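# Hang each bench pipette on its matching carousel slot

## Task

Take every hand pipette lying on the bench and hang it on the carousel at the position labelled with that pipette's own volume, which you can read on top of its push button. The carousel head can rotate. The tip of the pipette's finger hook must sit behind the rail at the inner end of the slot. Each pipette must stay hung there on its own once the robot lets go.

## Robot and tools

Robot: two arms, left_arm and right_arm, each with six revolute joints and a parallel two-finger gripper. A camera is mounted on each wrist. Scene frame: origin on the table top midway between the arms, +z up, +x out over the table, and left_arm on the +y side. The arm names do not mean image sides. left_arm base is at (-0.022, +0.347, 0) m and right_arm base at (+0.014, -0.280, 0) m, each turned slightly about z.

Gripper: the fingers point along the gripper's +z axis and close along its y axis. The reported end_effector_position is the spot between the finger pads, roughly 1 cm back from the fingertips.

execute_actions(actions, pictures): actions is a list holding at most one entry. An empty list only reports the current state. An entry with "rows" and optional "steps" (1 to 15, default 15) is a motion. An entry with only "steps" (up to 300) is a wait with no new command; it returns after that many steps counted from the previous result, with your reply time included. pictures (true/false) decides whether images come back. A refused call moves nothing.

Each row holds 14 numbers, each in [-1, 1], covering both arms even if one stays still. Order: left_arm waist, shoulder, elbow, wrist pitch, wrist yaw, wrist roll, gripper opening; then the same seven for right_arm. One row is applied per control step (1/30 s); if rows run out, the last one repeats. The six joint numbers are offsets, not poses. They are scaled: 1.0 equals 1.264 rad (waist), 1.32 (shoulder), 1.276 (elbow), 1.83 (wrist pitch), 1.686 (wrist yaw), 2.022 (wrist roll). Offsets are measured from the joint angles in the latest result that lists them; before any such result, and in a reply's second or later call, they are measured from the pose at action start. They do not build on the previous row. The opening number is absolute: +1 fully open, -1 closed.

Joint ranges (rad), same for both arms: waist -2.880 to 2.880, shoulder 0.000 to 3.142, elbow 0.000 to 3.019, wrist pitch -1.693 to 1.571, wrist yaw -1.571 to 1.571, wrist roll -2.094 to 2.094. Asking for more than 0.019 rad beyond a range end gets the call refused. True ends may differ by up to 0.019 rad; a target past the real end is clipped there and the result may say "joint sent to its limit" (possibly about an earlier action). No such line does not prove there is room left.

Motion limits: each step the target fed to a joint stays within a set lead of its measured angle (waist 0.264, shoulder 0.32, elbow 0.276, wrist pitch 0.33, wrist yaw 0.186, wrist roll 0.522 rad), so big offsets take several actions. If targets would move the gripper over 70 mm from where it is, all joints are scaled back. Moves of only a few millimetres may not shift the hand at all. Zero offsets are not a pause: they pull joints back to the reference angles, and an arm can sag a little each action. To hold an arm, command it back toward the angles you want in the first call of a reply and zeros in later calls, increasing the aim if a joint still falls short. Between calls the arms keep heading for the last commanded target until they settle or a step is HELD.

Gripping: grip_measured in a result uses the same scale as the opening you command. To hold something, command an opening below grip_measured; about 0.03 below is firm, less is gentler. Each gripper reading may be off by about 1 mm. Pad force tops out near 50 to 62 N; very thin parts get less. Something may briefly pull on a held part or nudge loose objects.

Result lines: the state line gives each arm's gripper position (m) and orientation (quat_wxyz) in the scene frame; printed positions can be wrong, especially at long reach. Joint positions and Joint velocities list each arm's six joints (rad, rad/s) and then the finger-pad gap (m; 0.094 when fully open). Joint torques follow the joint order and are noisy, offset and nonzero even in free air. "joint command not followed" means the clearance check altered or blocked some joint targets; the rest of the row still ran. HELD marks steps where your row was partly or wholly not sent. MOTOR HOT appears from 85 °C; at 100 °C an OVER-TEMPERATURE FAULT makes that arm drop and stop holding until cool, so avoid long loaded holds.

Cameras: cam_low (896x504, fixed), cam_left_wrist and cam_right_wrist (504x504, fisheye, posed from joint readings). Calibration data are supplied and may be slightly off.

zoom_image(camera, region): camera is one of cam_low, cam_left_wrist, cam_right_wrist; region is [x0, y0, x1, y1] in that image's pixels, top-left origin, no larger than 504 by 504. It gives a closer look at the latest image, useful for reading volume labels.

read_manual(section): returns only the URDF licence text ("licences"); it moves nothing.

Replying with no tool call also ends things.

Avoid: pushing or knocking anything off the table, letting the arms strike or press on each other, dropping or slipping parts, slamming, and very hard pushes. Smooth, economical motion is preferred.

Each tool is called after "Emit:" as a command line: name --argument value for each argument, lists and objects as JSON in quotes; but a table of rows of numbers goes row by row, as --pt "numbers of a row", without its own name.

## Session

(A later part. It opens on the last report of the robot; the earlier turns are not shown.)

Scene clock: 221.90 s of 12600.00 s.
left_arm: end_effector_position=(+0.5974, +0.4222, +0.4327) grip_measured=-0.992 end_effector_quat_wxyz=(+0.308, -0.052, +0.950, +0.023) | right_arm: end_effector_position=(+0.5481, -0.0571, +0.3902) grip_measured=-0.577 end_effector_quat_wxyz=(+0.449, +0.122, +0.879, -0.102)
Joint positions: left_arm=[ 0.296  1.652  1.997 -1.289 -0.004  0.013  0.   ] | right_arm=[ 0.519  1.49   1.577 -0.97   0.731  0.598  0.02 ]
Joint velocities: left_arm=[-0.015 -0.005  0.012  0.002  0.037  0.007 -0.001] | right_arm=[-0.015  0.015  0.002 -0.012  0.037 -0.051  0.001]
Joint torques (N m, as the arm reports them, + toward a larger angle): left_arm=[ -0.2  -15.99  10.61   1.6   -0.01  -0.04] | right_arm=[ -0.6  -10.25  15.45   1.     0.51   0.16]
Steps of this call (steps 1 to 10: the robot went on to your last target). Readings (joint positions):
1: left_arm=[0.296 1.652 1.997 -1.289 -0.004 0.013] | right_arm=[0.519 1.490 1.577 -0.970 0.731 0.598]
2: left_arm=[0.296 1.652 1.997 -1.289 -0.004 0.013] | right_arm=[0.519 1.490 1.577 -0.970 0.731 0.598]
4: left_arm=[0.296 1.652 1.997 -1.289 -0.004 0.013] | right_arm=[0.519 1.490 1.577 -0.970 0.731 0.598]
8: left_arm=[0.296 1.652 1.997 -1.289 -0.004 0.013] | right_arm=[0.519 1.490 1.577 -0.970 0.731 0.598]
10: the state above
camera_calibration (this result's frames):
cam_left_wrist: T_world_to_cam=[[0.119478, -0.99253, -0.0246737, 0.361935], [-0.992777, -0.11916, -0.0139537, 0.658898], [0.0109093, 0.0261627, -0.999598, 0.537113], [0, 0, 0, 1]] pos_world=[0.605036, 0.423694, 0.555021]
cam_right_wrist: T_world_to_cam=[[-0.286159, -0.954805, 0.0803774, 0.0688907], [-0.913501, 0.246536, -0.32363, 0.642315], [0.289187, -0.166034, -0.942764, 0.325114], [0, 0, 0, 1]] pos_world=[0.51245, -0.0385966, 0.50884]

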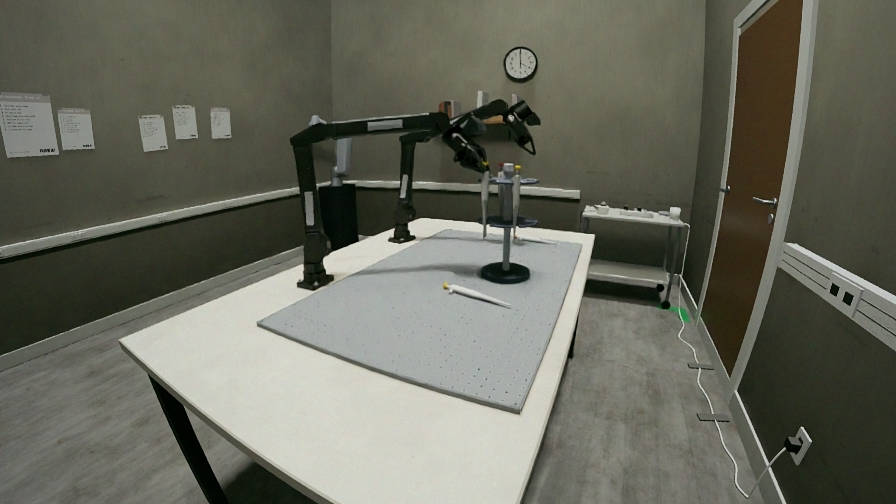

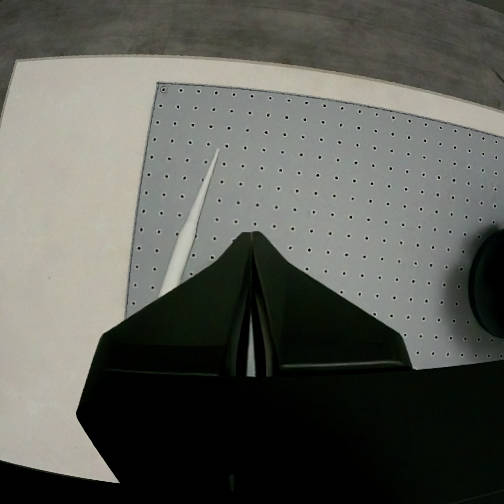

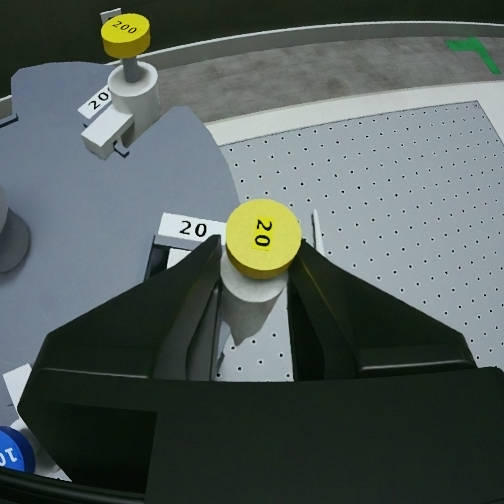

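Emit:
execute_actions --actions '[{"rows":[[0,0,0.02,0,0,0,-1,0.01,0.012,0.048,-0.006,0.004,0.008,-0.62],[0,0,0.02,0,0,0,-1,0.013,0.018,0.055,-0.008,0.004,0.01,-0.62],[0,0,0.02,0,0,0,-1,0.015,0.024,0.062,-0.01,0.005,0.012,-0.62],[0,0,0.02,0,0,0,-1,0.017,0.03,0.069,-0.012,0.005,0.014,-0.62],[0,0,0.02,0,0,0,-1,0.019,0.036,0.076,-0.014,0.006,0.016,-0.62],[0,0,0.02,0,0,0,-1,0.021,0.042,0.084,-0.016,0.006,0.018,-0.62],[0,0,0.02,0,0,0,-1,0.023,0.047,0.091,-0.017,0.006,0.019,-0.62]]}]' --pictures false

Emit:
execute_actions --actions '[{"steps":10}]'

Emit:
zoom_image --camera "cam_low" --region '[420, 130, 580, 270]'

Scene clock: 226.30 s of 12600.00 s.
left_arm: end_effector_position=(+0.5974, +0.4222, +0.4327) grip_measured=-0.992 end_effector_quat_wxyz=(+0.308, -0.052, +0.950, +0.023) | right_arm: end_effector_position=(+0.5594, -0.0380, +0.3872) grip_measured=-0.577 end_effector_quat_wxyz=(+0.446, +0.120, +0.881, -0.102)
Joint positions: left_arm=[ 0.296  1.652  1.997 -1.289 -0.004  0.013  0.   ] | right_arm=[ 0.536  1.547  1.638 -0.994  0.738  0.618  0.02 ]
Joint velocities: left_arm=[ 0.015 -0.005  0.017  0.007  0.007  0.007 -0.001] | right_arm=[-0.005  0.005 -0.017 -0.002  0.007  0.051  0.001]
Joint torques (N m, as the arm reports them, + toward a larger angle): left_arm=[ -0.06 -16.01  10.66   1.58   0.    -0.03] | right_arm=[  0.25 -11.07  15.33   0.93   0.52   0.2 ]
Steps of this call (steps 1 to 15: the robot went on to your last target; steps 16 to 90: nothing new was sent; then 0.90 s passed at rest; steps 91 to 105: all 15 steps of this action). Readings (joint positions):
91: left_arm=[0.296 1.652 1.997 -1.289 -0.004 0.013] | right_arm=[0.519 1.491 1.577 -0.971 0.732 0.598]
92: left_arm=[0.296 1.652 1.997 -1.289 -0.004 0.013] | right_arm=[0.519 1.492 1.579 -0.973 0.733 0.599]
94: left_arm=[0.296 1.652 1.997 -1.289 -0.004 0.013] | right_arm=[0.519 1.499 1.590 -0.980 0.735 0.602]
98: left_arm=[0.296 1.652 1.997 -1.289 -0.004 0.013] | right_arm=[0.526 1.528 1.629 -0.992 0.737 0.612]
105: the state above

Scene clock: 226.63 s of 12600.00 s.
left_arm: end_effector_position=(+0.5974, +0.4222, +0.4327) grip_measured=-0.992 end_effector_quat_wxyz=(+0.308, -0.052, +0.950, +0.023) | right_arm: end_effector_position=(+0.5594, -0.0380, +0.3872) grip_measured=-0.577 end_effector_quat_wxyz=(+0.446, +0.121, +0.881, -0.101)
Joint positions: left_arm=[ 0.296  1.652  1.997 -1.289 -0.004  0.013  0.   ] | right_arm=[ 0.536  1.547  1.638 -0.994  0.738  0.62   0.02 ]
Joint velocities: left_arm=[-0.005 -0.005  0.007 -0.007 -0.007 -0.007 -0.   ] | right_arm=[ 0.005 -0.005  0.012 -0.002  0.022 -0.022  0.   ]
Joint torques (N m, as the arm reports them, + toward a larger angle): left_arm=[ -0.2  -16.03  10.62   1.59  -0.01  -0.03] | right_arm=[  0.27 -11.5   15.46   0.99   0.53   0.18]
Steps of this call (steps 1 to 10: the robot went on to your last target). Readings (joint positions):
1: left_arm=[0.296 1.652 1.997 -1.289 -0.004 0.013] | right_arm=[0.536 1.547 1.638 -0.994 0.738 0.618]
2: left_arm=[0.296 1.652 1.997 -1.289 -0.004 0.013] | right_arm=[0.536 1.547 1.638 -0.994 0.738 0.619]
4: left_arm=[0.296 1.652 1.997 -1.289 -0.004 0.013] | right_arm=[0.536 1.547 1.638 -0.994 0.738 0.619]
8: left_arm=[0.296 1.652 1.997 -1.289 -0.004 0.013] | right_arm=[0.536 1.547 1.638 -0.994 0.738 0.620]
10: the state above
camera_calibration (this result's frames):
cam_left_wrist: T_world_to_cam=[[0.119478, -0.99253, -0.0246737, 0.361935], [-0.992777, -0.11916, -0.0139537, 0.658898], [0.0109093, 0.0261627, -0.999598, 0.537113], [0, 0, 0, 1]] pos_world=[0.605036, 0.423694, 0.555021]
cam_right_wrist: T_world_to_cam=[[-0.284761, -0.955194, 0.0807194, 0.0896397], [-0.915832, 0.246219, -0.317218, 0.645759], [0.28313, -0.164257, -0.944911, 0.326513], [0, 0, 0, 1]] pos_world=[0.524487, -0.0197432, 0.506136]

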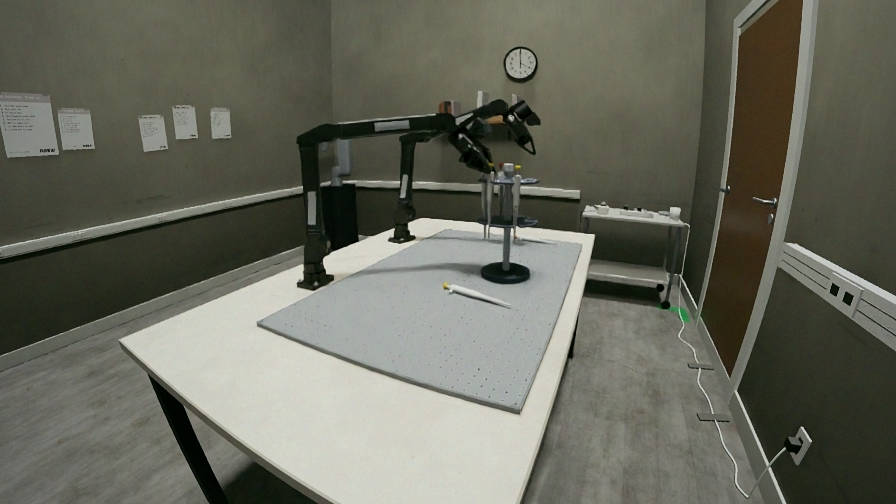

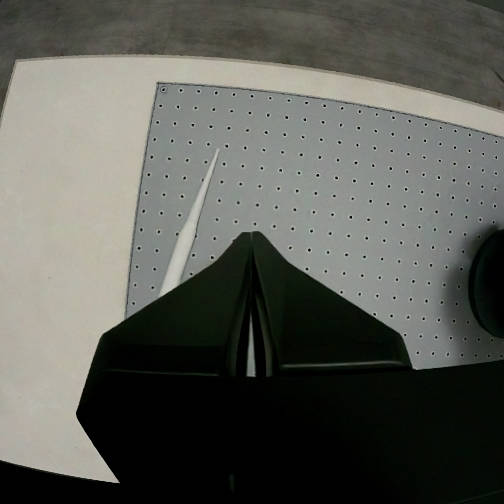

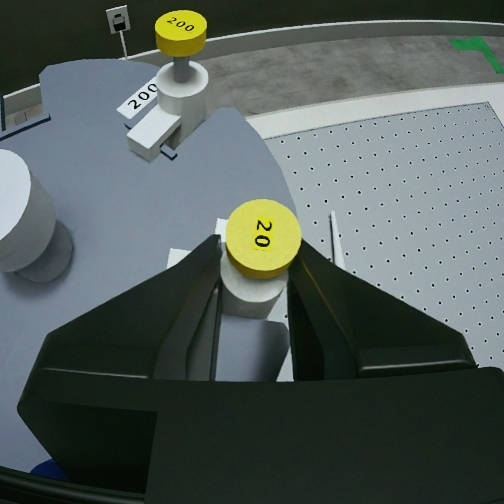

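Region (420, 130, 580, 270) of cam_low's 896x504 image, scaled by 3.150, with more detail than that image has; it fills the top 441 rows of this view, and the rest is white.

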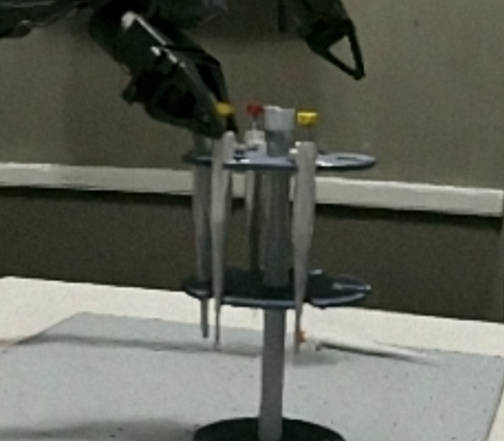

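Emit:
execute_actions --actions '[{"rows":[[0,0,0.02,0,0,0,-1,0.016,0,0.035,0,0,0,-0.62],[0,0,0.02,0,0,0,-1,0.016,0,0.035,0,0,0,-0.62],[0,0,0.02,0,0,0,-1,0.016,0,0.035,0,0,0,-0.62],[0,0,0.02,0,0,0,-1,0.016,0,0.035,0,0,0,-0.62],[0,0,0.02,0,0,0,-1,0.016,0,0.035,0,0,0,-0.62],[0,0,0.02,0,0,0,-1,0.016,0,0.035,0,0,0,-0.62],[0,0,0.02,0,0,0,-1,0.016,0,0.01,0.005,0,0,-0.62],[0,0,0.02,0,0,0,-1,0.016,0,-0.005,0.01,0,0,-0.62],[0,0,0.02,0,0,0,-1,0.016,0,-0.018,0.015,0,0,-0.62]]}]' --pictures false

Emit:
execute_actions --actions '[{"steps":10}]'

Emit:
zoom_image --camera "cam_low" --region '[460, 150, 550, 200]'

Scene clock: 232.63 s of 12600.00 s.
left_arm: end_effector_position=(+0.5974, +0.4222, +0.4327) grip_measured=-0.992 end_effector_quat_wxyz=(+0.308, -0.052, +0.950, +0.023) | right_arm: end_effector_position=(+0.5589, -0.0373, +0.3814) grip_measured=-0.577 end_effector_quat_wxyz=(+0.447, +0.121, +0.880, -0.103)
Joint positions: left_arm=[ 0.296  1.652  1.997 -1.289 -0.004  0.013  0.   ] | right_arm=[ 0.539  1.546  1.621 -0.978  0.743  0.621  0.02 ]
Joint velocities: left_arm=[-0.015 -0.015  0.007 -0.007 -0.022 -0.007  0.002] | right_arm=[-0.005 -0.015  0.027 -0.012 -0.022  0.022 -0.   ]
Joint torques (N m, as the arm reports them, + toward a larger angle): left_arm=[  0.   -16.15  10.65   1.56  -0.01  -0.04] | right_arm=[  0.67 -11.35   9.99   1.89   0.17  -0.02]
Steps of this call (steps 1 to 15: the robot went on to your last target; steps 16 to 90: nothing new was sent; then 2.50 s passed at rest; steps 91 to 105: all 15 steps of this action). Readings (joint positions):
91: left_arm=[0.296 1.652 1.997 -1.289 -0.004 0.013] | right_arm=[0.536 1.547 1.638 -0.994 0.738 0.620]
92: left_arm=[0.296 1.652 1.997 -1.289 -0.004 0.013] | right_arm=[0.536 1.547 1.638 -0.994 0.738 0.620]
94: left_arm=[0.296 1.652 1.997 -1.289 -0.004 0.013] | right_arm=[0.537 1.547 1.638 -0.994 0.738 0.620]
98: left_arm=[0.296 1.652 1.997 -1.289 -0.004 0.013] | right_arm=[0.537 1.547 1.636 -0.993 0.738 0.620]
105: the state above

Scene clock: 232.97 s of 12600.00 s.
left_arm: end_effector_position=(+0.5974, +0.4222, +0.4327) grip_measured=-0.992 end_effector_quat_wxyz=(+0.308, -0.052, +0.950, +0.023) | right_arm: end_effector_position=(+0.5589, -0.0373, +0.3814) grip_measured=-0.577 end_effector_quat_wxyz=(+0.447, +0.121, +0.880, -0.103)
Joint positions: left_arm=[ 0.296  1.652  1.997 -1.289 -0.004  0.013  0.   ] | right_arm=[ 0.539  1.546  1.621 -0.978  0.743  0.621  0.02 ]
Joint velocities: left_arm=[-0.005 -0.005 -0.012  0.002  0.007 -0.037  0.   ] | right_arm=[-0.005 -0.005  0.007  0.002  0.022 -0.037  0.001]
Joint torques (N m, as the arm reports them, + toward a larger angle): left_arm=[ -0.29 -16.02  10.6    1.58  -0.01  -0.03] | right_arm=[  0.67 -11.37  10.1    1.85   0.16  -0.01]
Steps of this call (steps 1 to 10: the robot went on to your last target). Readings (joint positions):
1: left_arm=[0.296 1.652 1.997 -1.289 -0.004 0.013] | right_arm=[0.539 1.546 1.621 -0.978 0.743 0.621]
2: left_arm=[0.296 1.652 1.997 -1.289 -0.004 0.013] | right_arm=[0.539 1.546 1.621 -0.978 0.743 0.621]
4: left_arm=[0.296 1.652 1.997 -1.289 -0.004 0.013] | right_arm=[0.539 1.546 1.621 -0.978 0.743 0.621]
8: left_arm=[0.296 1.652 1.997 -1.289 -0.004 0.013] | right_arm=[0.539 1.546 1.621 -0.978 0.743 0.621]
10: the state above
camera_calibration (this result's frames):
cam_left_wrist: T_world_to_cam=[[0.119478, -0.99253, -0.0246737, 0.361935], [-0.992777, -0.11916, -0.0139537, 0.658898], [0.0109093, 0.0261627, -0.999598, 0.537113], [0, 0, 0, 1]] pos_world=[0.605036, 0.423694, 0.555021]
cam_right_wrist: T_world_to_cam=[[-0.285929, -0.954599, 0.0835815, 0.0902205], [-0.915025, 0.246089, -0.31964, 0.643706], [0.284559, -0.167873, -0.943846, 0.319907], [0, 0, 0, 1]] pos_world=[0.523771, -0.0185806, 0.500156]

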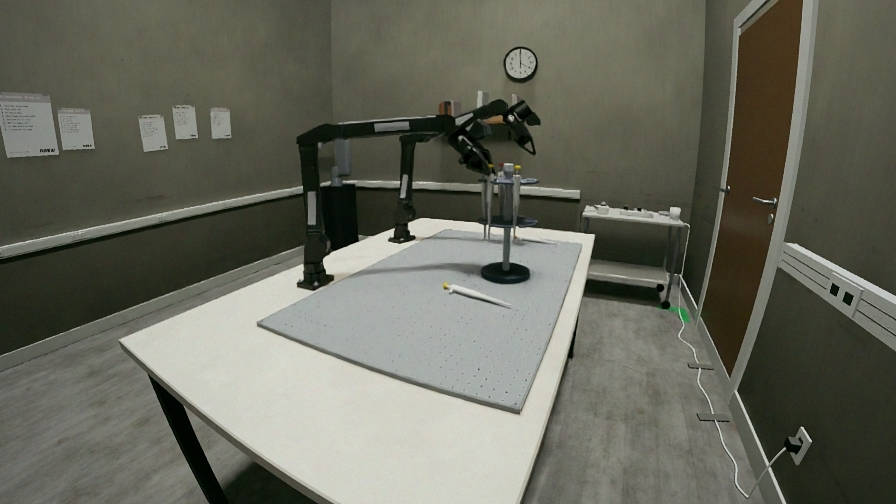

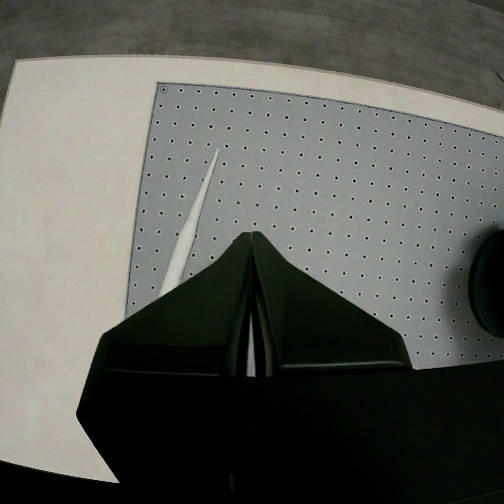

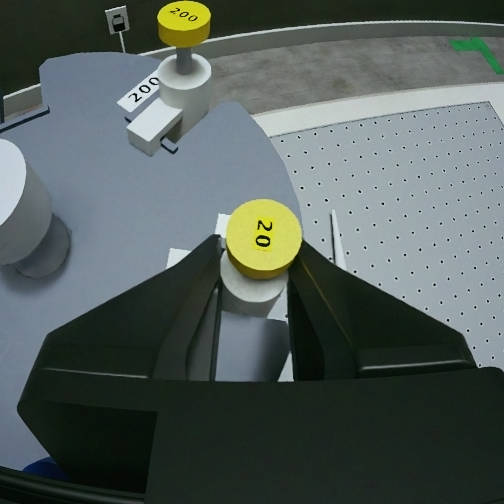

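Region (460, 150, 550, 200) of cam_low's 896x504 image, scaled by 5.600, with more detail than that image has.

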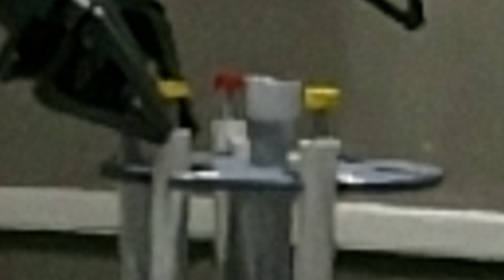

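Emit:
execute_actions --actions '[{"rows":[[0,0,0.02,0,0,0,-1,0,0,0.02,0,0,0,-0.47]],"steps":12}]'

Emit:
zoom_image --camera "cam_low" --region '[460, 150, 550, 200]'

Scene clock: 235.27 s of 12600.00 s.
left_arm: end_effector_position=(+0.5974, +0.4222, +0.4327) grip_measured=-0.992 end_effector_quat_wxyz=(+0.308, -0.052, +0.950, +0.023) | right_arm: end_effector_position=(+0.5589, -0.0373, +0.3814) grip_measured=-0.473 end_effector_quat_wxyz=(+0.447, +0.121, +0.880, -0.103)
Joint positions: left_arm=[ 0.296  1.652  1.997 -1.289 -0.004  0.013  0.   ] | right_arm=[ 0.539  1.546  1.621 -0.978  0.744  0.621  0.025]
Joint velocities: left_arm=[-0.005 -0.024 -0.002 -0.012  0.051  0.007  0.   ] | right_arm=[ 0.005 -0.005  0.017 -0.022 -0.022 -0.037  0.   ]
Joint torques (N m, as the arm reports them, + toward a larger angle): left_arm=[ -0.2  -16.07  10.64   1.58   0.02  -0.04] | right_arm=[ -0.43 -11.31  12.9    1.3    0.34   0.  ]
Steps of this call (steps 1 to 15: the robot went on to your last target; steps 16 to 57: nothing new was sent; steps 58 to 69: all 12 steps of this action). Readings (joint positions):
58: left_arm=[0.296 1.652 1.997 -1.289 -0.004 0.013] | right_arm=[0.539 1.546 1.621 -0.978 0.744 0.621]
59: left_arm=[0.296 1.652 1.997 -1.289 -0.004 0.013] | right_arm=[0.539 1.546 1.621 -0.978 0.744 0.621]
61: left_arm=[0.296 1.652 1.997 -1.289 -0.004 0.013] | right_arm=[0.539 1.546 1.621 -0.978 0.744 0.621]
65: left_arm=[0.296 1.652 1.997 -1.289 -0.004 0.013] | right_arm=[0.539 1.546 1.621 -0.978 0.744 0.621]
69: the state above
camera_calibration (this result's frames):
cam_left_wrist: T_world_to_cam=[[0.119478, -0.99253, -0.0246737, 0.361935], [-0.992777, -0.11916, -0.0139537, 0.658898], [0.0109093, 0.0261627, -0.999598, 0.537113], [0, 0, 0, 1]] pos_world=[0.605036, 0.423694, 0.555021]
cam_right_wrist: T_world_to_cam=[[-0.286169, -0.954511, 0.0837656, 0.0902334], [-0.914911, 0.246226, -0.319859, 0.643761], [0.284683, -0.168172, -0.943755, 0.319814], [0, 0, 0, 1]] pos_world=[0.523761, -0.0185985, 0.500181]

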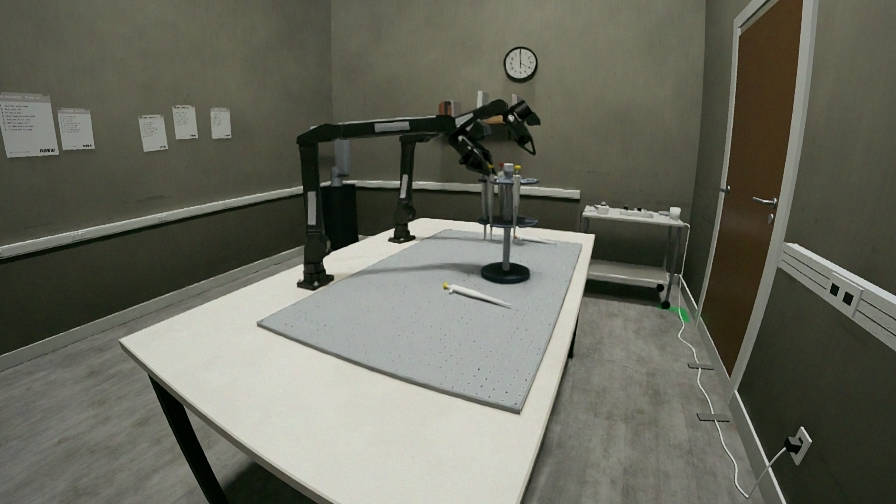

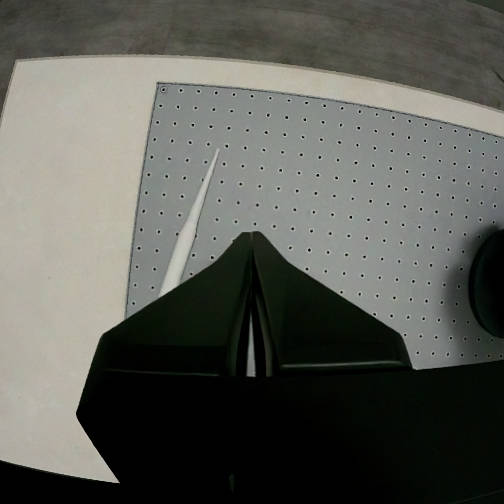

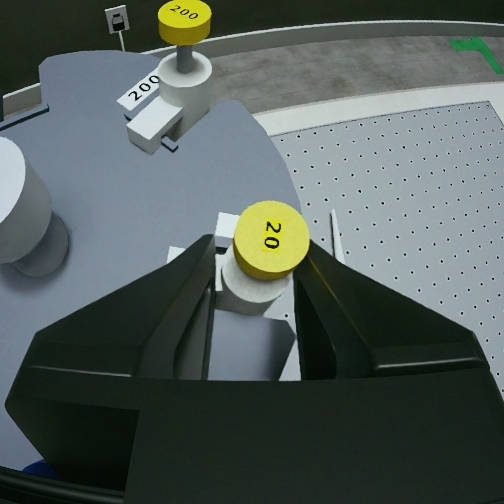

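Region (460, 150, 550, 200) of cam_low's 896x504 image, scaled by 5.600, with more detail than that image has.

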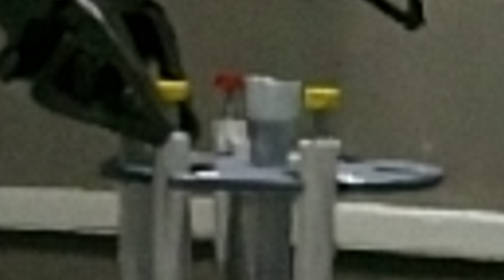

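Emit:
execute_actions --actions '[{"rows":[[0,0,0.02,0,0,0,-1,0,0,0.02,0,0,0,-0.25],[0,0,0.02,0,0,0,-1,0,0,0.02,0,0,0,-0.25],[0,0,0.02,0,0,0,-1,0,0,0.02,0,0,0,-0.25],[0,0,0.02,0,0,0,-1,0,0,0.02,0,0,0,-0.25],[0,0,0.02,0,0,0,-1,0,0,0.07,-0.02,0,0,-0.25],[0,0,0.02,0,0,0,-1,0,0,0.12,-0.05,0,0,-0.25],[0,0,0.02,0,0,0,-1,0,0,0.17,-0.075,0,0,-0.25],[0,0,0.02,0,0,0,-1,0,0,0.22,-0.1,0,0,-0.25]]}]' --pictures false

Emit:
execute_actions --actions '[{"steps":20}]'

Emit:
zoom_image --camera "cam_low" --region '[450, 150, 560, 250]'

Scene clock: 239.00 s of 12600.00 s.
left_arm: end_effector_position=(+0.5974, +0.4222, +0.4327) grip_measured=-0.992 end_effector_quat_wxyz=(+0.308, -0.052, +0.950, +0.023) | right_arm: end_effector_position=(+0.5548, -0.0402, +0.4828) grip_measured=-0.253 end_effector_quat_wxyz=(+0.473, +0.135, +0.867, -0.079)
Joint positions: left_arm=[ 0.296  1.652  1.997 -1.289 -0.004  0.013  0.   ] | right_arm=[ 0.539  1.549  1.867 -1.143  0.744  0.621  0.035]
Joint velocities: left_arm=[ 0.005  0.005  0.012 -0.027  0.007  0.007 -0.001] | right_arm=[-0.015 -0.2    0.159 -0.042  0.022 -0.051 -0.   ]
Joint torques (N m, as the arm reports them, + toward a larger angle): left_arm=[ -0.17 -16.15  10.58   1.54  -0.01  -0.04] | right_arm=[ -0.38 -10.41  12.24   0.9    0.33  -0.01]
Steps of this call (steps 1 to 15: the robot went on to your last target; steps 16 to 90: nothing new was sent; then 0.23 s passed at rest; steps 91 to 105: all 15 steps of this action). Readings (joint positions):
91: left_arm=[0.296 1.652 1.997 -1.289 -0.004 0.013] | right_arm=[0.539 1.546 1.621 -0.978 0.744 0.621]
92: left_arm=[0.296 1.652 1.997 -1.289 -0.004 0.013] | right_arm=[0.539 1.546 1.621 -0.978 0.744 0.621]
94: left_arm=[0.296 1.652 1.997 -1.289 -0.004 0.013] | right_arm=[0.539 1.546 1.621 -0.978 0.744 0.621]
98: left_arm=[0.296 1.652 1.997 -1.289 -0.004 0.013] | right_arm=[0.539 1.560 1.696 -1.066 0.744 0.621]
105: the state above

Scene clock: 239.67 s of 12600.00 s.
left_arm: end_effector_position=(+0.5974, +0.4222, +0.4327) grip_measured=-0.992 end_effector_quat_wxyz=(+0.308, -0.052, +0.950, +0.023) | right_arm: end_effector_position=(+0.5501, -0.0435, +0.4908) grip_measured=-0.253 end_effector_quat_wxyz=(+0.476, +0.136, +0.866, -0.076)
Joint positions: left_arm=[ 0.296  1.652  1.997 -1.289 -0.004  0.013  0.   ] | right_arm=[ 0.539  1.536  1.871 -1.151  0.744  0.621  0.035]
Joint velocities: left_arm=[-0.005  0.005  0.012 -0.012  0.007 -0.022  0.001] | right_arm=[ 0.005 -0.015  0.012 -0.017 -0.051 -0.007 -0.001]
Joint torques (N m, as the arm reports them, + toward a larger angle): left_arm=[ -0.19 -16.09  10.6    1.65   0.01  -0.04] | right_arm=[-0.63 -9.68 12.75  0.98  0.33 -0.01]
Steps of this call (steps 1 to 20: the robot went on to your last target). Readings (joint positions):
1: left_arm=[0.296 1.652 1.997 -1.289 -0.004 0.013] | right_arm=[0.539 1.543 1.871 -1.144 0.744 0.621]
2: left_arm=[0.296 1.652 1.997 -1.289 -0.004 0.013] | right_arm=[0.539 1.538 1.871 -1.146 0.744 0.621]
4: left_arm=[0.296 1.652 1.997 -1.289 -0.004 0.013] | right_arm=[0.539 1.534 1.871 -1.149 0.744 0.621]
8: left_arm=[0.296 1.652 1.997 -1.289 -0.004 0.013] | right_arm=[0.539 1.536 1.871 -1.151 0.744 0.621]
20: the state above
camera_calibration (this result's frames):
cam_left_wrist: T_world_to_cam=[[0.119478, -0.99253, -0.0246737, 0.361935], [-0.992777, -0.11916, -0.0139537, 0.658898], [0.0109093, 0.0261627, -0.999598, 0.537113], [0, 0, 0, 1]] pos_world=[0.605036, 0.423694, 0.555021]
cam_right_wrist: T_world_to_cam=[[-0.2897, -0.95701, 0.0143637, 0.108553], [-0.890016, 0.26384, -0.371833, 0.684855], [0.352058, -0.120504, -0.928189, 0.381889], [0, 0, 0, 1]] pos_world=[0.506533, -0.030787, 0.607558]

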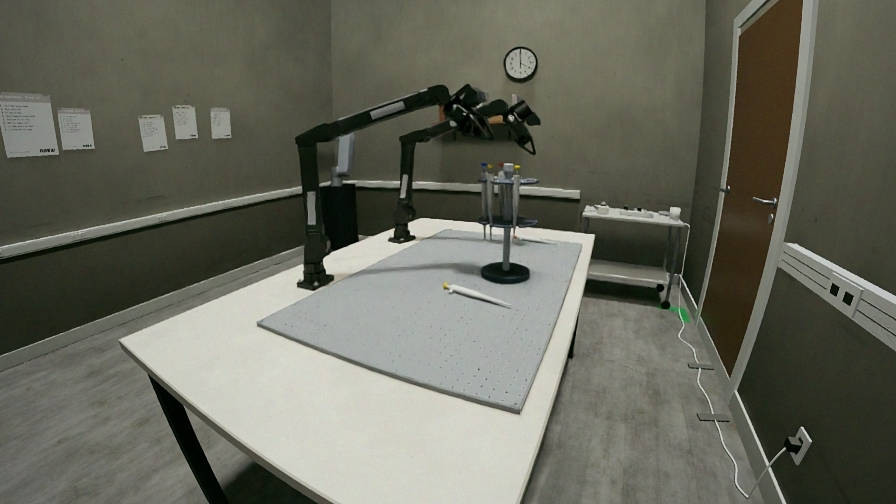

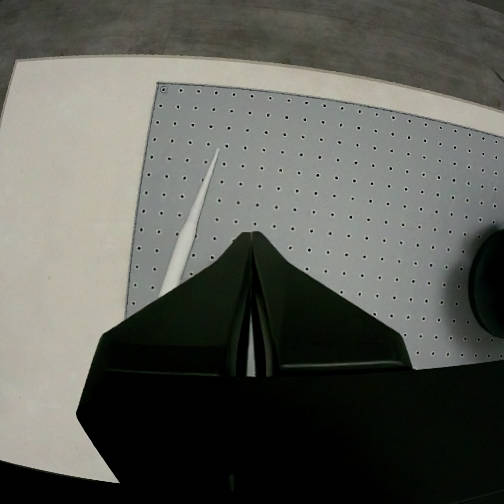

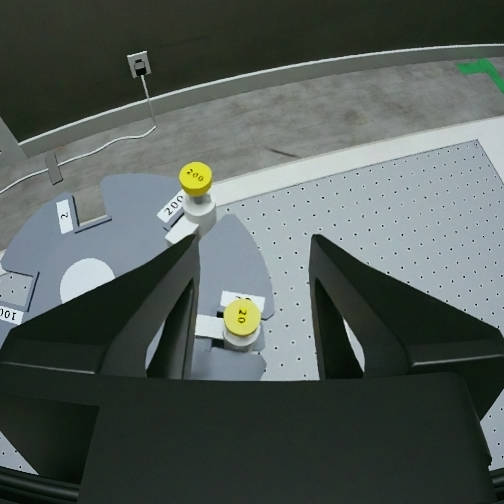

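Region (450, 150, 560, 250) of cam_low's 896x504 image, scaled by 4.582, with more detail than that image has; it fills the top 458 rows of this view, and the rest is white.

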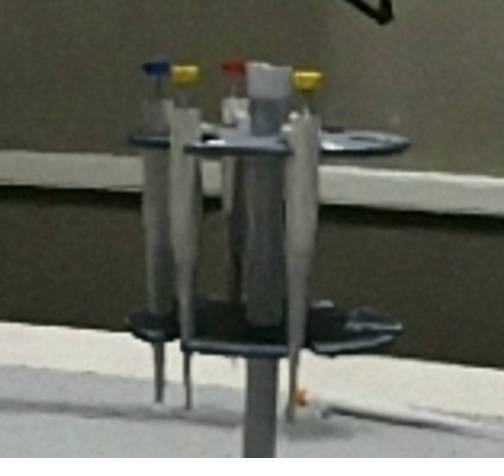

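Emit:
execute_actions --actions '[{"rows":[[-0.2,-0.05,-0.1,0.1,0,0,-1,-0.195,0,0.02,0,0,-0.05,0.3]]}]' --pictures false

Emit:
execute_actions --actions '[{"rows":[[0,0,0.03,0,0,0,-1,0,-0.05,-0.785,0.39,-0.1,0,0.3]]}]' --pictures false

Emit:
execute_actions --actions '[{"steps":40}]' --pictures false

Scene clock: 258.83 s of 12600.00 s.
left_arm: end_effector_position=(+0.6075, +0.2379, +0.4045) grip_measured=-0.992 end_effector_quat_wxyz=(+0.335, +0.086, +0.938, -0.026) | right_arm: end_effector_position=(+0.5947, -0.2020, +0.4909) grip_measured=+0.297 end_effector_quat_wxyz=(+0.454, +0.223, +0.847, -0.160)
Joint positions: left_arm=[ 0.004  1.63   1.869 -1.125 -0.002  0.013  0.   ] | right_arm=[ 0.257  1.536  1.871 -1.151  0.744  0.543  0.061]
Joint velocities: left_arm=[ 0.093 -0.073  0.002  0.017 -0.051 -0.022  0.002] | right_arm=[ 0.122 -0.005  0.002 -0.007 -0.051 -0.081  0.   ]
Joint torques (N m, as the arm reports them, + toward a larger angle): left_arm=[  2.24 -20.02   9.01   2.33  -0.1   -0.03] | right_arm=[  1.45 -10.55  12.53   1.4    0.3   -0.16]
Steps of this call (steps 1 to 15: the robot went on to your last target; steps 16 to 90: nothing new was sent; then 15.67 s passed at rest; steps 91 to 105: all 15 steps of this action). Readings (joint positions):
91: left_arm=[0.290 1.650 1.988 -1.274 -0.007 0.013] | right_arm=[0.532 1.536 1.871 -1.151 0.742 0.615]
92: left_arm=[0.281 1.643 1.970 -1.248 -0.008 0.013] | right_arm=[0.522 1.536 1.871 -1.151 0.742 0.608]
94: left_arm=[0.240 1.636 1.939 -1.210 -0.008 0.013] | right_arm=[0.476 1.536 1.871 -1.151 0.742 0.594]
98: left_arm=[0.119 1.635 1.889 -1.148 -0.008 0.013] | right_arm=[0.343 1.536 1.871 -1.151 0.742 0.564]
105: the state above

Scene clock: 259.33 s of 12600.00 s.
left_arm: end_effector_position=(+0.6078, +0.2398, +0.4045) grip_measured=-0.992 end_effector_quat_wxyz=(+0.335, +0.085, +0.938, -0.025) | right_arm: end_effector_position=(+0.5208, -0.2021, +0.1523) grip_measured=+0.298 end_effector_quat_wxyz=(+0.368, +0.177, +0.904, -0.128)
Joint positions: left_arm=[ 0.007  1.63   1.869 -1.125 -0.002  0.013  0.   ] | right_arm=[ 0.261  1.459  0.965 -0.487  0.579  0.543  0.061]
Joint velocities: left_arm=[-0.005 -0.015  0.017  0.017  0.066 -0.022  0.   ] | right_arm=[-0.015  0.054 -1.556  0.442 -0.095 -0.007 -0.001]
Joint torques (N m, as the arm reports them, + toward a larger angle): left_arm=[ -0.15 -16.06  11.89   1.67   0.01  -0.03] | right_arm=[-0.24 -8.55 10.39  1.72  0.21  0.  ]
Steps of this call (steps 1 to 15: all 15 steps of this action). Readings (joint positions):
1: left_arm=[0.006 1.630 1.869 -1.125 -0.002 0.013] | right_arm=[0.259 1.523 1.828 -1.081 0.670 0.543]
2: left_arm=[0.007 1.630 1.869 -1.125 -0.002 0.013] | right_arm=[0.260 1.489 1.743 -0.960 0.615 0.543]
4: left_arm=[0.007 1.630 1.869 -1.125 -0.002 0.013] | right_arm=[0.261 1.446 1.587 -0.798 0.591 0.543]
8: left_arm=[0.007 1.630 1.869 -1.125 -0.002 0.013] | right_arm=[0.261 1.440 1.352 -0.595 0.583 0.543]
15: the state above

Scene clock: 260.67 s of 12600.00 s.
left_arm: end_effector_position=(+0.6078, +0.2398, +0.4045) grip_measured=-0.992 end_effector_quat_wxyz=(+0.335, +0.085, +0.938, -0.025) | right_arm: end_effector_position=(+0.4766, -0.2173, +0.0861) grip_measured=+0.298 end_effector_quat_wxyz=(+0.317, +0.161, +0.921, -0.156)
Joint positions: left_arm=[ 0.007  1.63   1.869 -1.125 -0.002  0.013  0.   ] | right_arm=[ 0.261  1.485  0.831 -0.453  0.576  0.543  0.061]
Joint velocities: left_arm=[ 0.015  0.005  0.002 -0.022  0.007  0.007 -0.   ] | right_arm=[ 0.005 -0.005 -0.002 -0.012  0.007  0.066 -0.   ]
Joint torques (N m, as the arm reports them, + toward a larger angle): left_arm=[ -0.48 -15.85  11.75   1.63   0.01  -0.04] | right_arm=[-0.85 -9.48 11.72  1.75  0.31  0.01]
Steps of this call (steps 1 to 30: the robot went on to your last target; steps 31 to 40: nothing new was sent). Readings (joint positions):
1: left_arm=[0.007 1.630 1.869 -1.125 -0.002 0.013] | right_arm=[0.261 1.462 0.914 -0.477 0.578 0.543]
2: left_arm=[0.007 1.630 1.869 -1.125 -0.002 0.013] | right_arm=[0.261 1.468 0.874 -0.474 0.577 0.543]
4: left_arm=[0.007 1.630 1.869 -1.125 -0.002 0.013] | right_arm=[0.261 1.483 0.832 -0.474 0.576 0.543]
8: left_arm=[0.007 1.630 1.869 -1.125 -0.002 0.013] | right_arm=[0.261 1.487 0.829 -0.460 0.576 0.543]
40: the state above
All arms were judged still, so your last target was given up. Only a new action makes them travel on or press farther. Fingers that are still opening or closing keep moving.

Emit:
execute_actions --actions '[{"rows":[[-0.02,-0.045,-0.01,0.05,0,0,-1,0.034,-0.02,0.045,0.014,-0.147,-0.017,0.3],[-0.04,-0.045,-0.01,0.05,0,0,-1,0.034,-0.02,0.045,0.014,-0.147,-0.017,0.3],[-0.06,-0.045,-0.01,0.05,0,0,-1,0.034,-0.02,0.045,0.014,-0.147,-0.017,0.3],[-0.08,-0.045,-0.01,0.05,0,0,-1,0.034,-0.02,0.045,0.014,-0.147,-0.017,0.3],[-0.1,-0.045,-0.01,0.05,0,0,-1,0.034,-0.02,0.045,0.014,-0.147,-0.017,0.3],[-0.115,-0.045,-0.01,0.05,0,0,-1,0.034,-0.02,0.045,0.014,-0.147,-0.017,0.3],[-0.13,-0.045,-0.01,0.05,0,0,-1,0.034,-0.02,0.045,0.014,-0.147,-0.017,0.3],[-0.145,-0.045,-0.01,0.05,0,0,-1,0.034,-0.02,0.045,0.014,-0.147,-0.017,0.3],[-0.155,-0.045,-0.01,0.05,0,0,-1,0.034,-0.02,0.045,0.014,-0.147,-0.017,0.3],[-0.165,-0.045,-0.01,0.05,0,0,-1,0.034,-0.02,0.045,0.014,-0.147,-0.017,0.3],[-0.172,-0.045,-0.01,0.05,0,0,-1,0.034,-0.02,0.045,0.014,-0.147,-0.017,0.3]]}]' --pictures false

Emit:
execute_actions --actions '[{"steps":25}]'

Scene clock: 265.93 s of 12600.00 s.
left_arm: end_effector_position=(+0.5663, +0.0880, +0.4304) grip_measured=-0.992 end_effector_quat_wxyz=(+0.373, +0.196, +0.904, -0.076) | right_arm: end_effector_position=(+0.4770, -0.1572, +0.0822) grip_measured=+0.298 end_effector_quat_wxyz=(+0.289, +0.112, +0.950, -0.037)
Joint positions: left_arm=[-0.238  1.599  1.859 -1.05   0.     0.013  0.   ] | right_arm=[ 0.3    1.475  0.848 -0.443  0.331  0.525  0.061]
Joint velocities: left_arm=[-0.142  0.005  0.022  0.002  0.022  0.022  0.   ] | right_arm=[-0.024  0.024  0.007 -0.017  0.007  0.022 -0.   ]
Joint torques (N m, as the arm reports them, + toward a larger angle): left_arm=[  2.25 -18.36   8.91   2.43  -0.07  -0.04] | right_arm=[-0.45 -9.75 12.1   1.83  0.14 -0.19]
Steps of this call (steps 1 to 90: nothing new was sent; then 1.77 s passed at rest; steps 91 to 105: all 15 steps of this action). Readings (joint positions):
91: left_arm=[0.007 1.628 1.866 -1.112 -0.002 0.013] | right_arm=[0.261 1.483 0.832 -0.452 0.491 0.541]
92: left_arm=[0.004 1.625 1.861 -1.090 -0.002 0.013] | right_arm=[0.263 1.482 0.834 -0.450 0.400 0.538]
94: left_arm=[-0.010 1.619 1.859 -1.064 -0.003 0.013] | right_arm=[0.281 1.482 0.840 -0.446 0.341 0.533]
98: left_arm=[-0.091 1.606 1.859 -1.052 -0.003 0.013] | right_arm=[0.300 1.478 0.848 -0.443 0.331 0.528]
105: the state above

Scene clock: 266.77 s of 12600.00 s.
left_arm: end_effector_position=(+0.5709, +0.0986, +0.4304) grip_measured=-0.992 end_effector_quat_wxyz=(+0.373, +0.188, +0.906, -0.072) | right_arm: end_effector_position=(+0.4770, -0.1572, +0.0822) grip_measured=+0.298 end_effector_quat_wxyz=(+0.289, +0.111, +0.950, -0.037)
Joint positions: left_arm=[-0.22   1.599  1.859 -1.05   0.     0.013  0.   ] | right_arm=[ 0.3    1.475  0.848 -0.443  0.331  0.525  0.061]
Joint velocities: left_arm=[-0.015 -0.005 -0.007 -0.012 -0.022  0.022  0.   ] | right_arm=[ 0.005 -0.005 -0.007 -0.002  0.022 -0.022 -0.001]
Joint torques (N m, as the arm reports them, + toward a larger angle): left_arm=[  0.72 -18.68   8.82   2.46  -0.07  -0.04] | right_arm=[-0.35 -9.74 12.14  1.84  0.14 -0.16]
Steps of this call (steps 1 to 25: the robot went on to your last target). Readings (joint positions):
1: left_arm=[-0.240 1.599 1.859 -1.050 0.000 0.013] | right_arm=[0.300 1.475 0.848 -0.443 0.331 0.525]
2: left_arm=[-0.239 1.599 1.859 -1.050 0.000 0.013] | right_arm=[0.300 1.475 0.848 -0.443 0.331 0.525]
4: left_arm=[-0.233 1.599 1.859 -1.050 0.000 0.013] | right_arm=[0.300 1.475 0.848 -0.443 0.331 0.525]
8: left_arm=[-0.222 1.599 1.859 -1.050 0.000 0.013] | right_arm=[0.300 1.475 0.848 -0.443 0.331 0.525]
25: the state above
camera_calibration (this result's frames):
cam_left_wrist: T_world_to_cam=[[-0.385796, -0.922338, -0.0213008, 0.32389], [-0.908351, 0.383782, -0.166161, 0.561694], [0.161431, -0.0447554, -0.985869, 0.458697], [0, 0, 0, 1]] pos_world=[0.561123, 0.103697, 0.552445]
cam_right_wrist: T_world_to_cam=[[-0.211295, -0.977381, 0.00904594, -0.0556744], [-0.976871, 0.211477, 0.0316351, 0.497833], [-0.0328326, -0.00215238, -0.999459, 0.222687], [0, 0, 0, 1]] pos_world=[0.481866, -0.159216, 0.207321]

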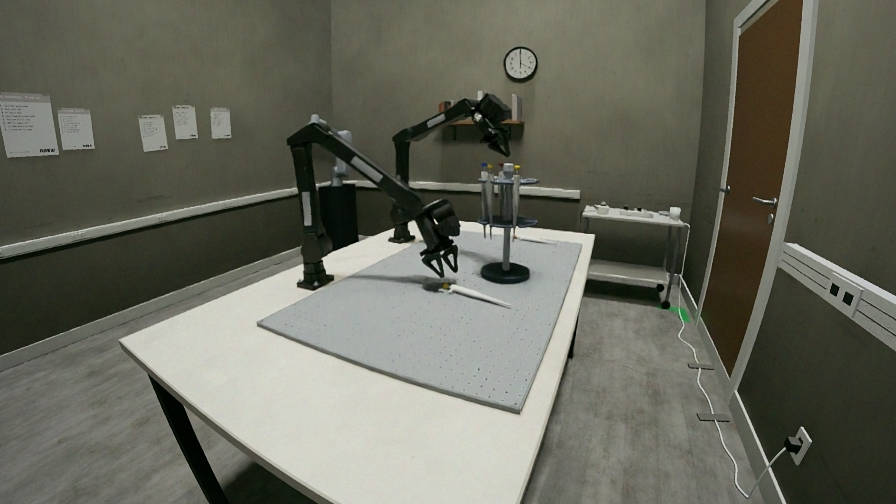

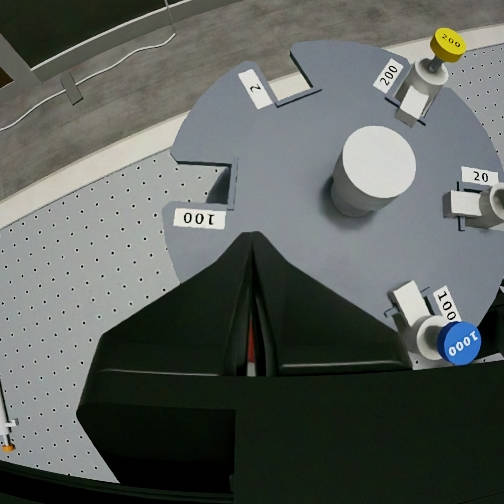

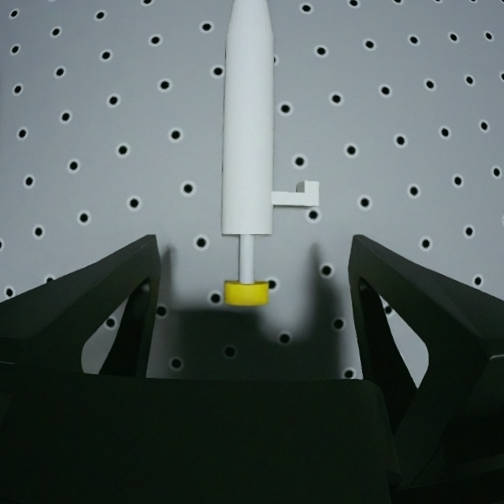

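Emit:
execute_actions --actions '[{"rows":[[0.036,0,0.03,0,0,0,-1,0,0.02,0.01,0.03,0,0,0.3],[0.036,0,0.03,0,0,0,-1,0,0.04,-0.01,0.06,0,0,0.3],[0.036,0,0.03,0,0,0,-1,0,0.062,-0.038,0.092,0,0,0.3],[0.036,0,0.03,0,0,0,-1,0,0.062,-0.038,0.092,0,0,0.3],[0.036,0,0.03,0,0,0,-1,0,0.062,-0.038,0.092,0,0,0.3],[0.036,0,0.03,0,0,0,-1,0,0.062,-0.038,0.092,0,0,0.3],[0.036,0,0.03,0,0,0,-1,0,0.062,-0.038,0.092,0,0,0.3],[0.036,0,0.03,0,0,0,-1,0,0.062,-0.038,0.092,0,0,0.3],[0.036,-0.01,-0.03,0.02,0,0,-1,0,0.062,-0.038,0.092,0,0,0.3],[0.036,-0.02,-0.07,0.04,0,0,-1,0,0.062,-0.038,0.092,0,0,0.3],[0.036,-0.03,-0.1,0.06,0,0,-1,0,0.062,-0.038,0.092,0,0,0.3],[0.036,-0.035,-0.134,0.078,0,0,-1,0,0.062,-0.038,0.092,0,0,0.3]]}]' --pictures false

Emit:
execute_actions --actions '[{"steps":25}]'

Scene clock: 277.03 s of 12600.00 s.
left_arm: end_effector_position=(+0.5746, +0.1244, +0.3828) grip_measured=-0.992 end_effector_quat_wxyz=(+0.368, +0.170, +0.912, -0.064) | right_arm: end_effector_position=(+0.4747, -0.1581, +0.0360) grip_measured=+0.298 end_effector_quat_wxyz=(+0.292, +0.112, +0.949, -0.036)
Joint positions: left_arm=[-0.181  1.565  1.699 -0.939  0.     0.013  0.   ] | right_arm=[ 0.3    1.56   0.787 -0.291  0.331  0.525  0.061]
Joint velocities: left_arm=[ 0.005  0.015 -0.398  0.125 -0.007 -0.022 -0.001] | right_arm=[-0.005 -0.015  0.002 -0.002 -0.007  0.007  0.   ]
Joint torques (N m, as the arm reports them, + toward a larger angle): left_arm=[  0.34 -16.67  10.11   2.72   0.01  -0.03] | right_arm=[-0.42 -8.97  9.    1.93  0.21 -0.01]
Steps of this call (steps 1 to 15: the robot went on to your last target; steps 16 to 90: nothing new was sent; then 6.77 s passed at rest; steps 91 to 105: all 15 steps of this action). Readings (joint positions):
91: left_arm=[-0.219 1.599 1.859 -1.050 0.000 0.013] | right_arm=[0.300 1.476 0.848 -0.435 0.331 0.525]
92: left_arm=[-0.216 1.599 1.859 -1.050 0.000 0.013] | right_arm=[0.300 1.480 0.845 -0.413 0.331 0.525]
94: left_arm=[-0.206 1.599 1.859 -1.050 0.000 0.013] | right_arm=[0.300 1.498 0.831 -0.335 0.331 0.525]
98: left_arm=[-0.185 1.599 1.859 -1.050 0.000 0.013] | right_arm=[0.300 1.546 0.800 -0.295 0.331 0.525]
105: the state above

Scene clock: 277.87 s of 12600.00 s.
left_arm: end_effector_position=(+0.5748, +0.1243, +0.3734) grip_measured=-0.992 end_effector_quat_wxyz=(+0.365, +0.170, +0.913, -0.063) | right_arm: end_effector_position=(+0.4748, -0.1580, +0.0360) grip_measured=+0.298 end_effector_quat_wxyz=(+0.292, +0.112, +0.949, -0.036)
Joint positions: left_arm=[-0.181  1.567  1.678 -0.924  0.     0.013  0.   ] | right_arm=[ 0.3    1.56   0.787 -0.29   0.331  0.525  0.061]
Joint velocities: left_arm=[-0.005 -0.015  0.012 -0.022 -0.022 -0.051 -0.001] | right_arm=[ 0.005  0.015  0.012 -0.007  0.037 -0.095 -0.   ]
Joint torques (N m, as the arm reports them, + toward a larger angle): left_arm=[  0.26 -16.81   9.87   2.41   0.    -0.03] | right_arm=[-0.57 -8.9   9.09  1.89  0.21 -0.01]
Steps of this call (steps 1 to 25: the robot went on to your last target). Readings (joint positions):
1: left_arm=[-0.181 1.567 1.687 -0.937 0.000 0.013] | right_arm=[0.300 1.560 0.787 -0.291 0.331 0.525]
2: left_arm=[-0.181 1.567 1.681 -0.936 0.000 0.013] | right_arm=[0.300 1.560 0.787 -0.291 0.331 0.525]
4: left_arm=[-0.181 1.567 1.678 -0.934 0.000 0.013] | right_arm=[0.300 1.560 0.787 -0.290 0.331 0.525]
8: left_arm=[-0.181 1.567 1.678 -0.925 0.000 0.013] | right_arm=[0.300 1.560 0.787 -0.290 0.331 0.525]
25: the state above
camera_calibration (this result's frames):
cam_left_wrist: T_world_to_cam=[[-0.349358, -0.936747, -0.0212832, 0.328766], [-0.926129, 0.348668, -0.143926, 0.552202], [0.142243, -0.0305709, -0.98936, 0.413578], [0, 0, 0, 1]] pos_world=[0.567439, 0.128079, 0.495651]
cam_right_wrist: T_world_to_cam=[[-0.211336, -0.977397, 0.00565089, -0.0564018], [-0.977036, 0.211412, 0.0265658, 0.497625], [-0.02716, 0.0000931976, -0.999631, 0.174192], [0, 0, 0, 1]] pos_world=[0.479009, -0.160347, 0.161227]

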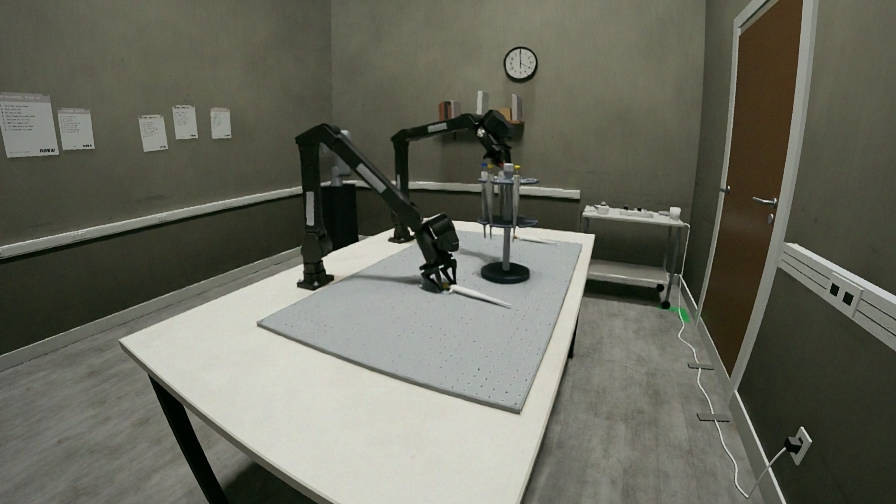

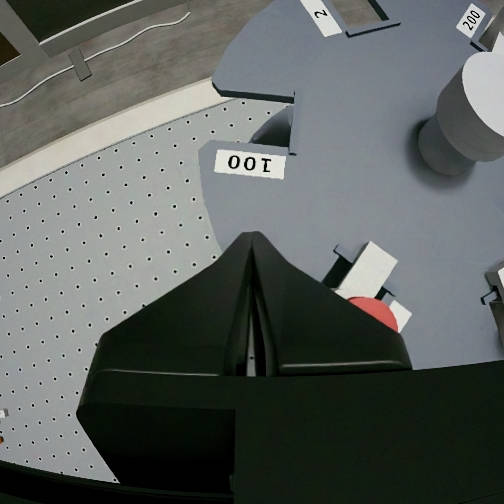

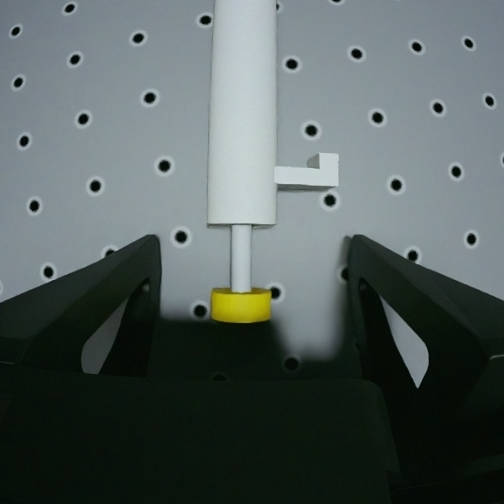

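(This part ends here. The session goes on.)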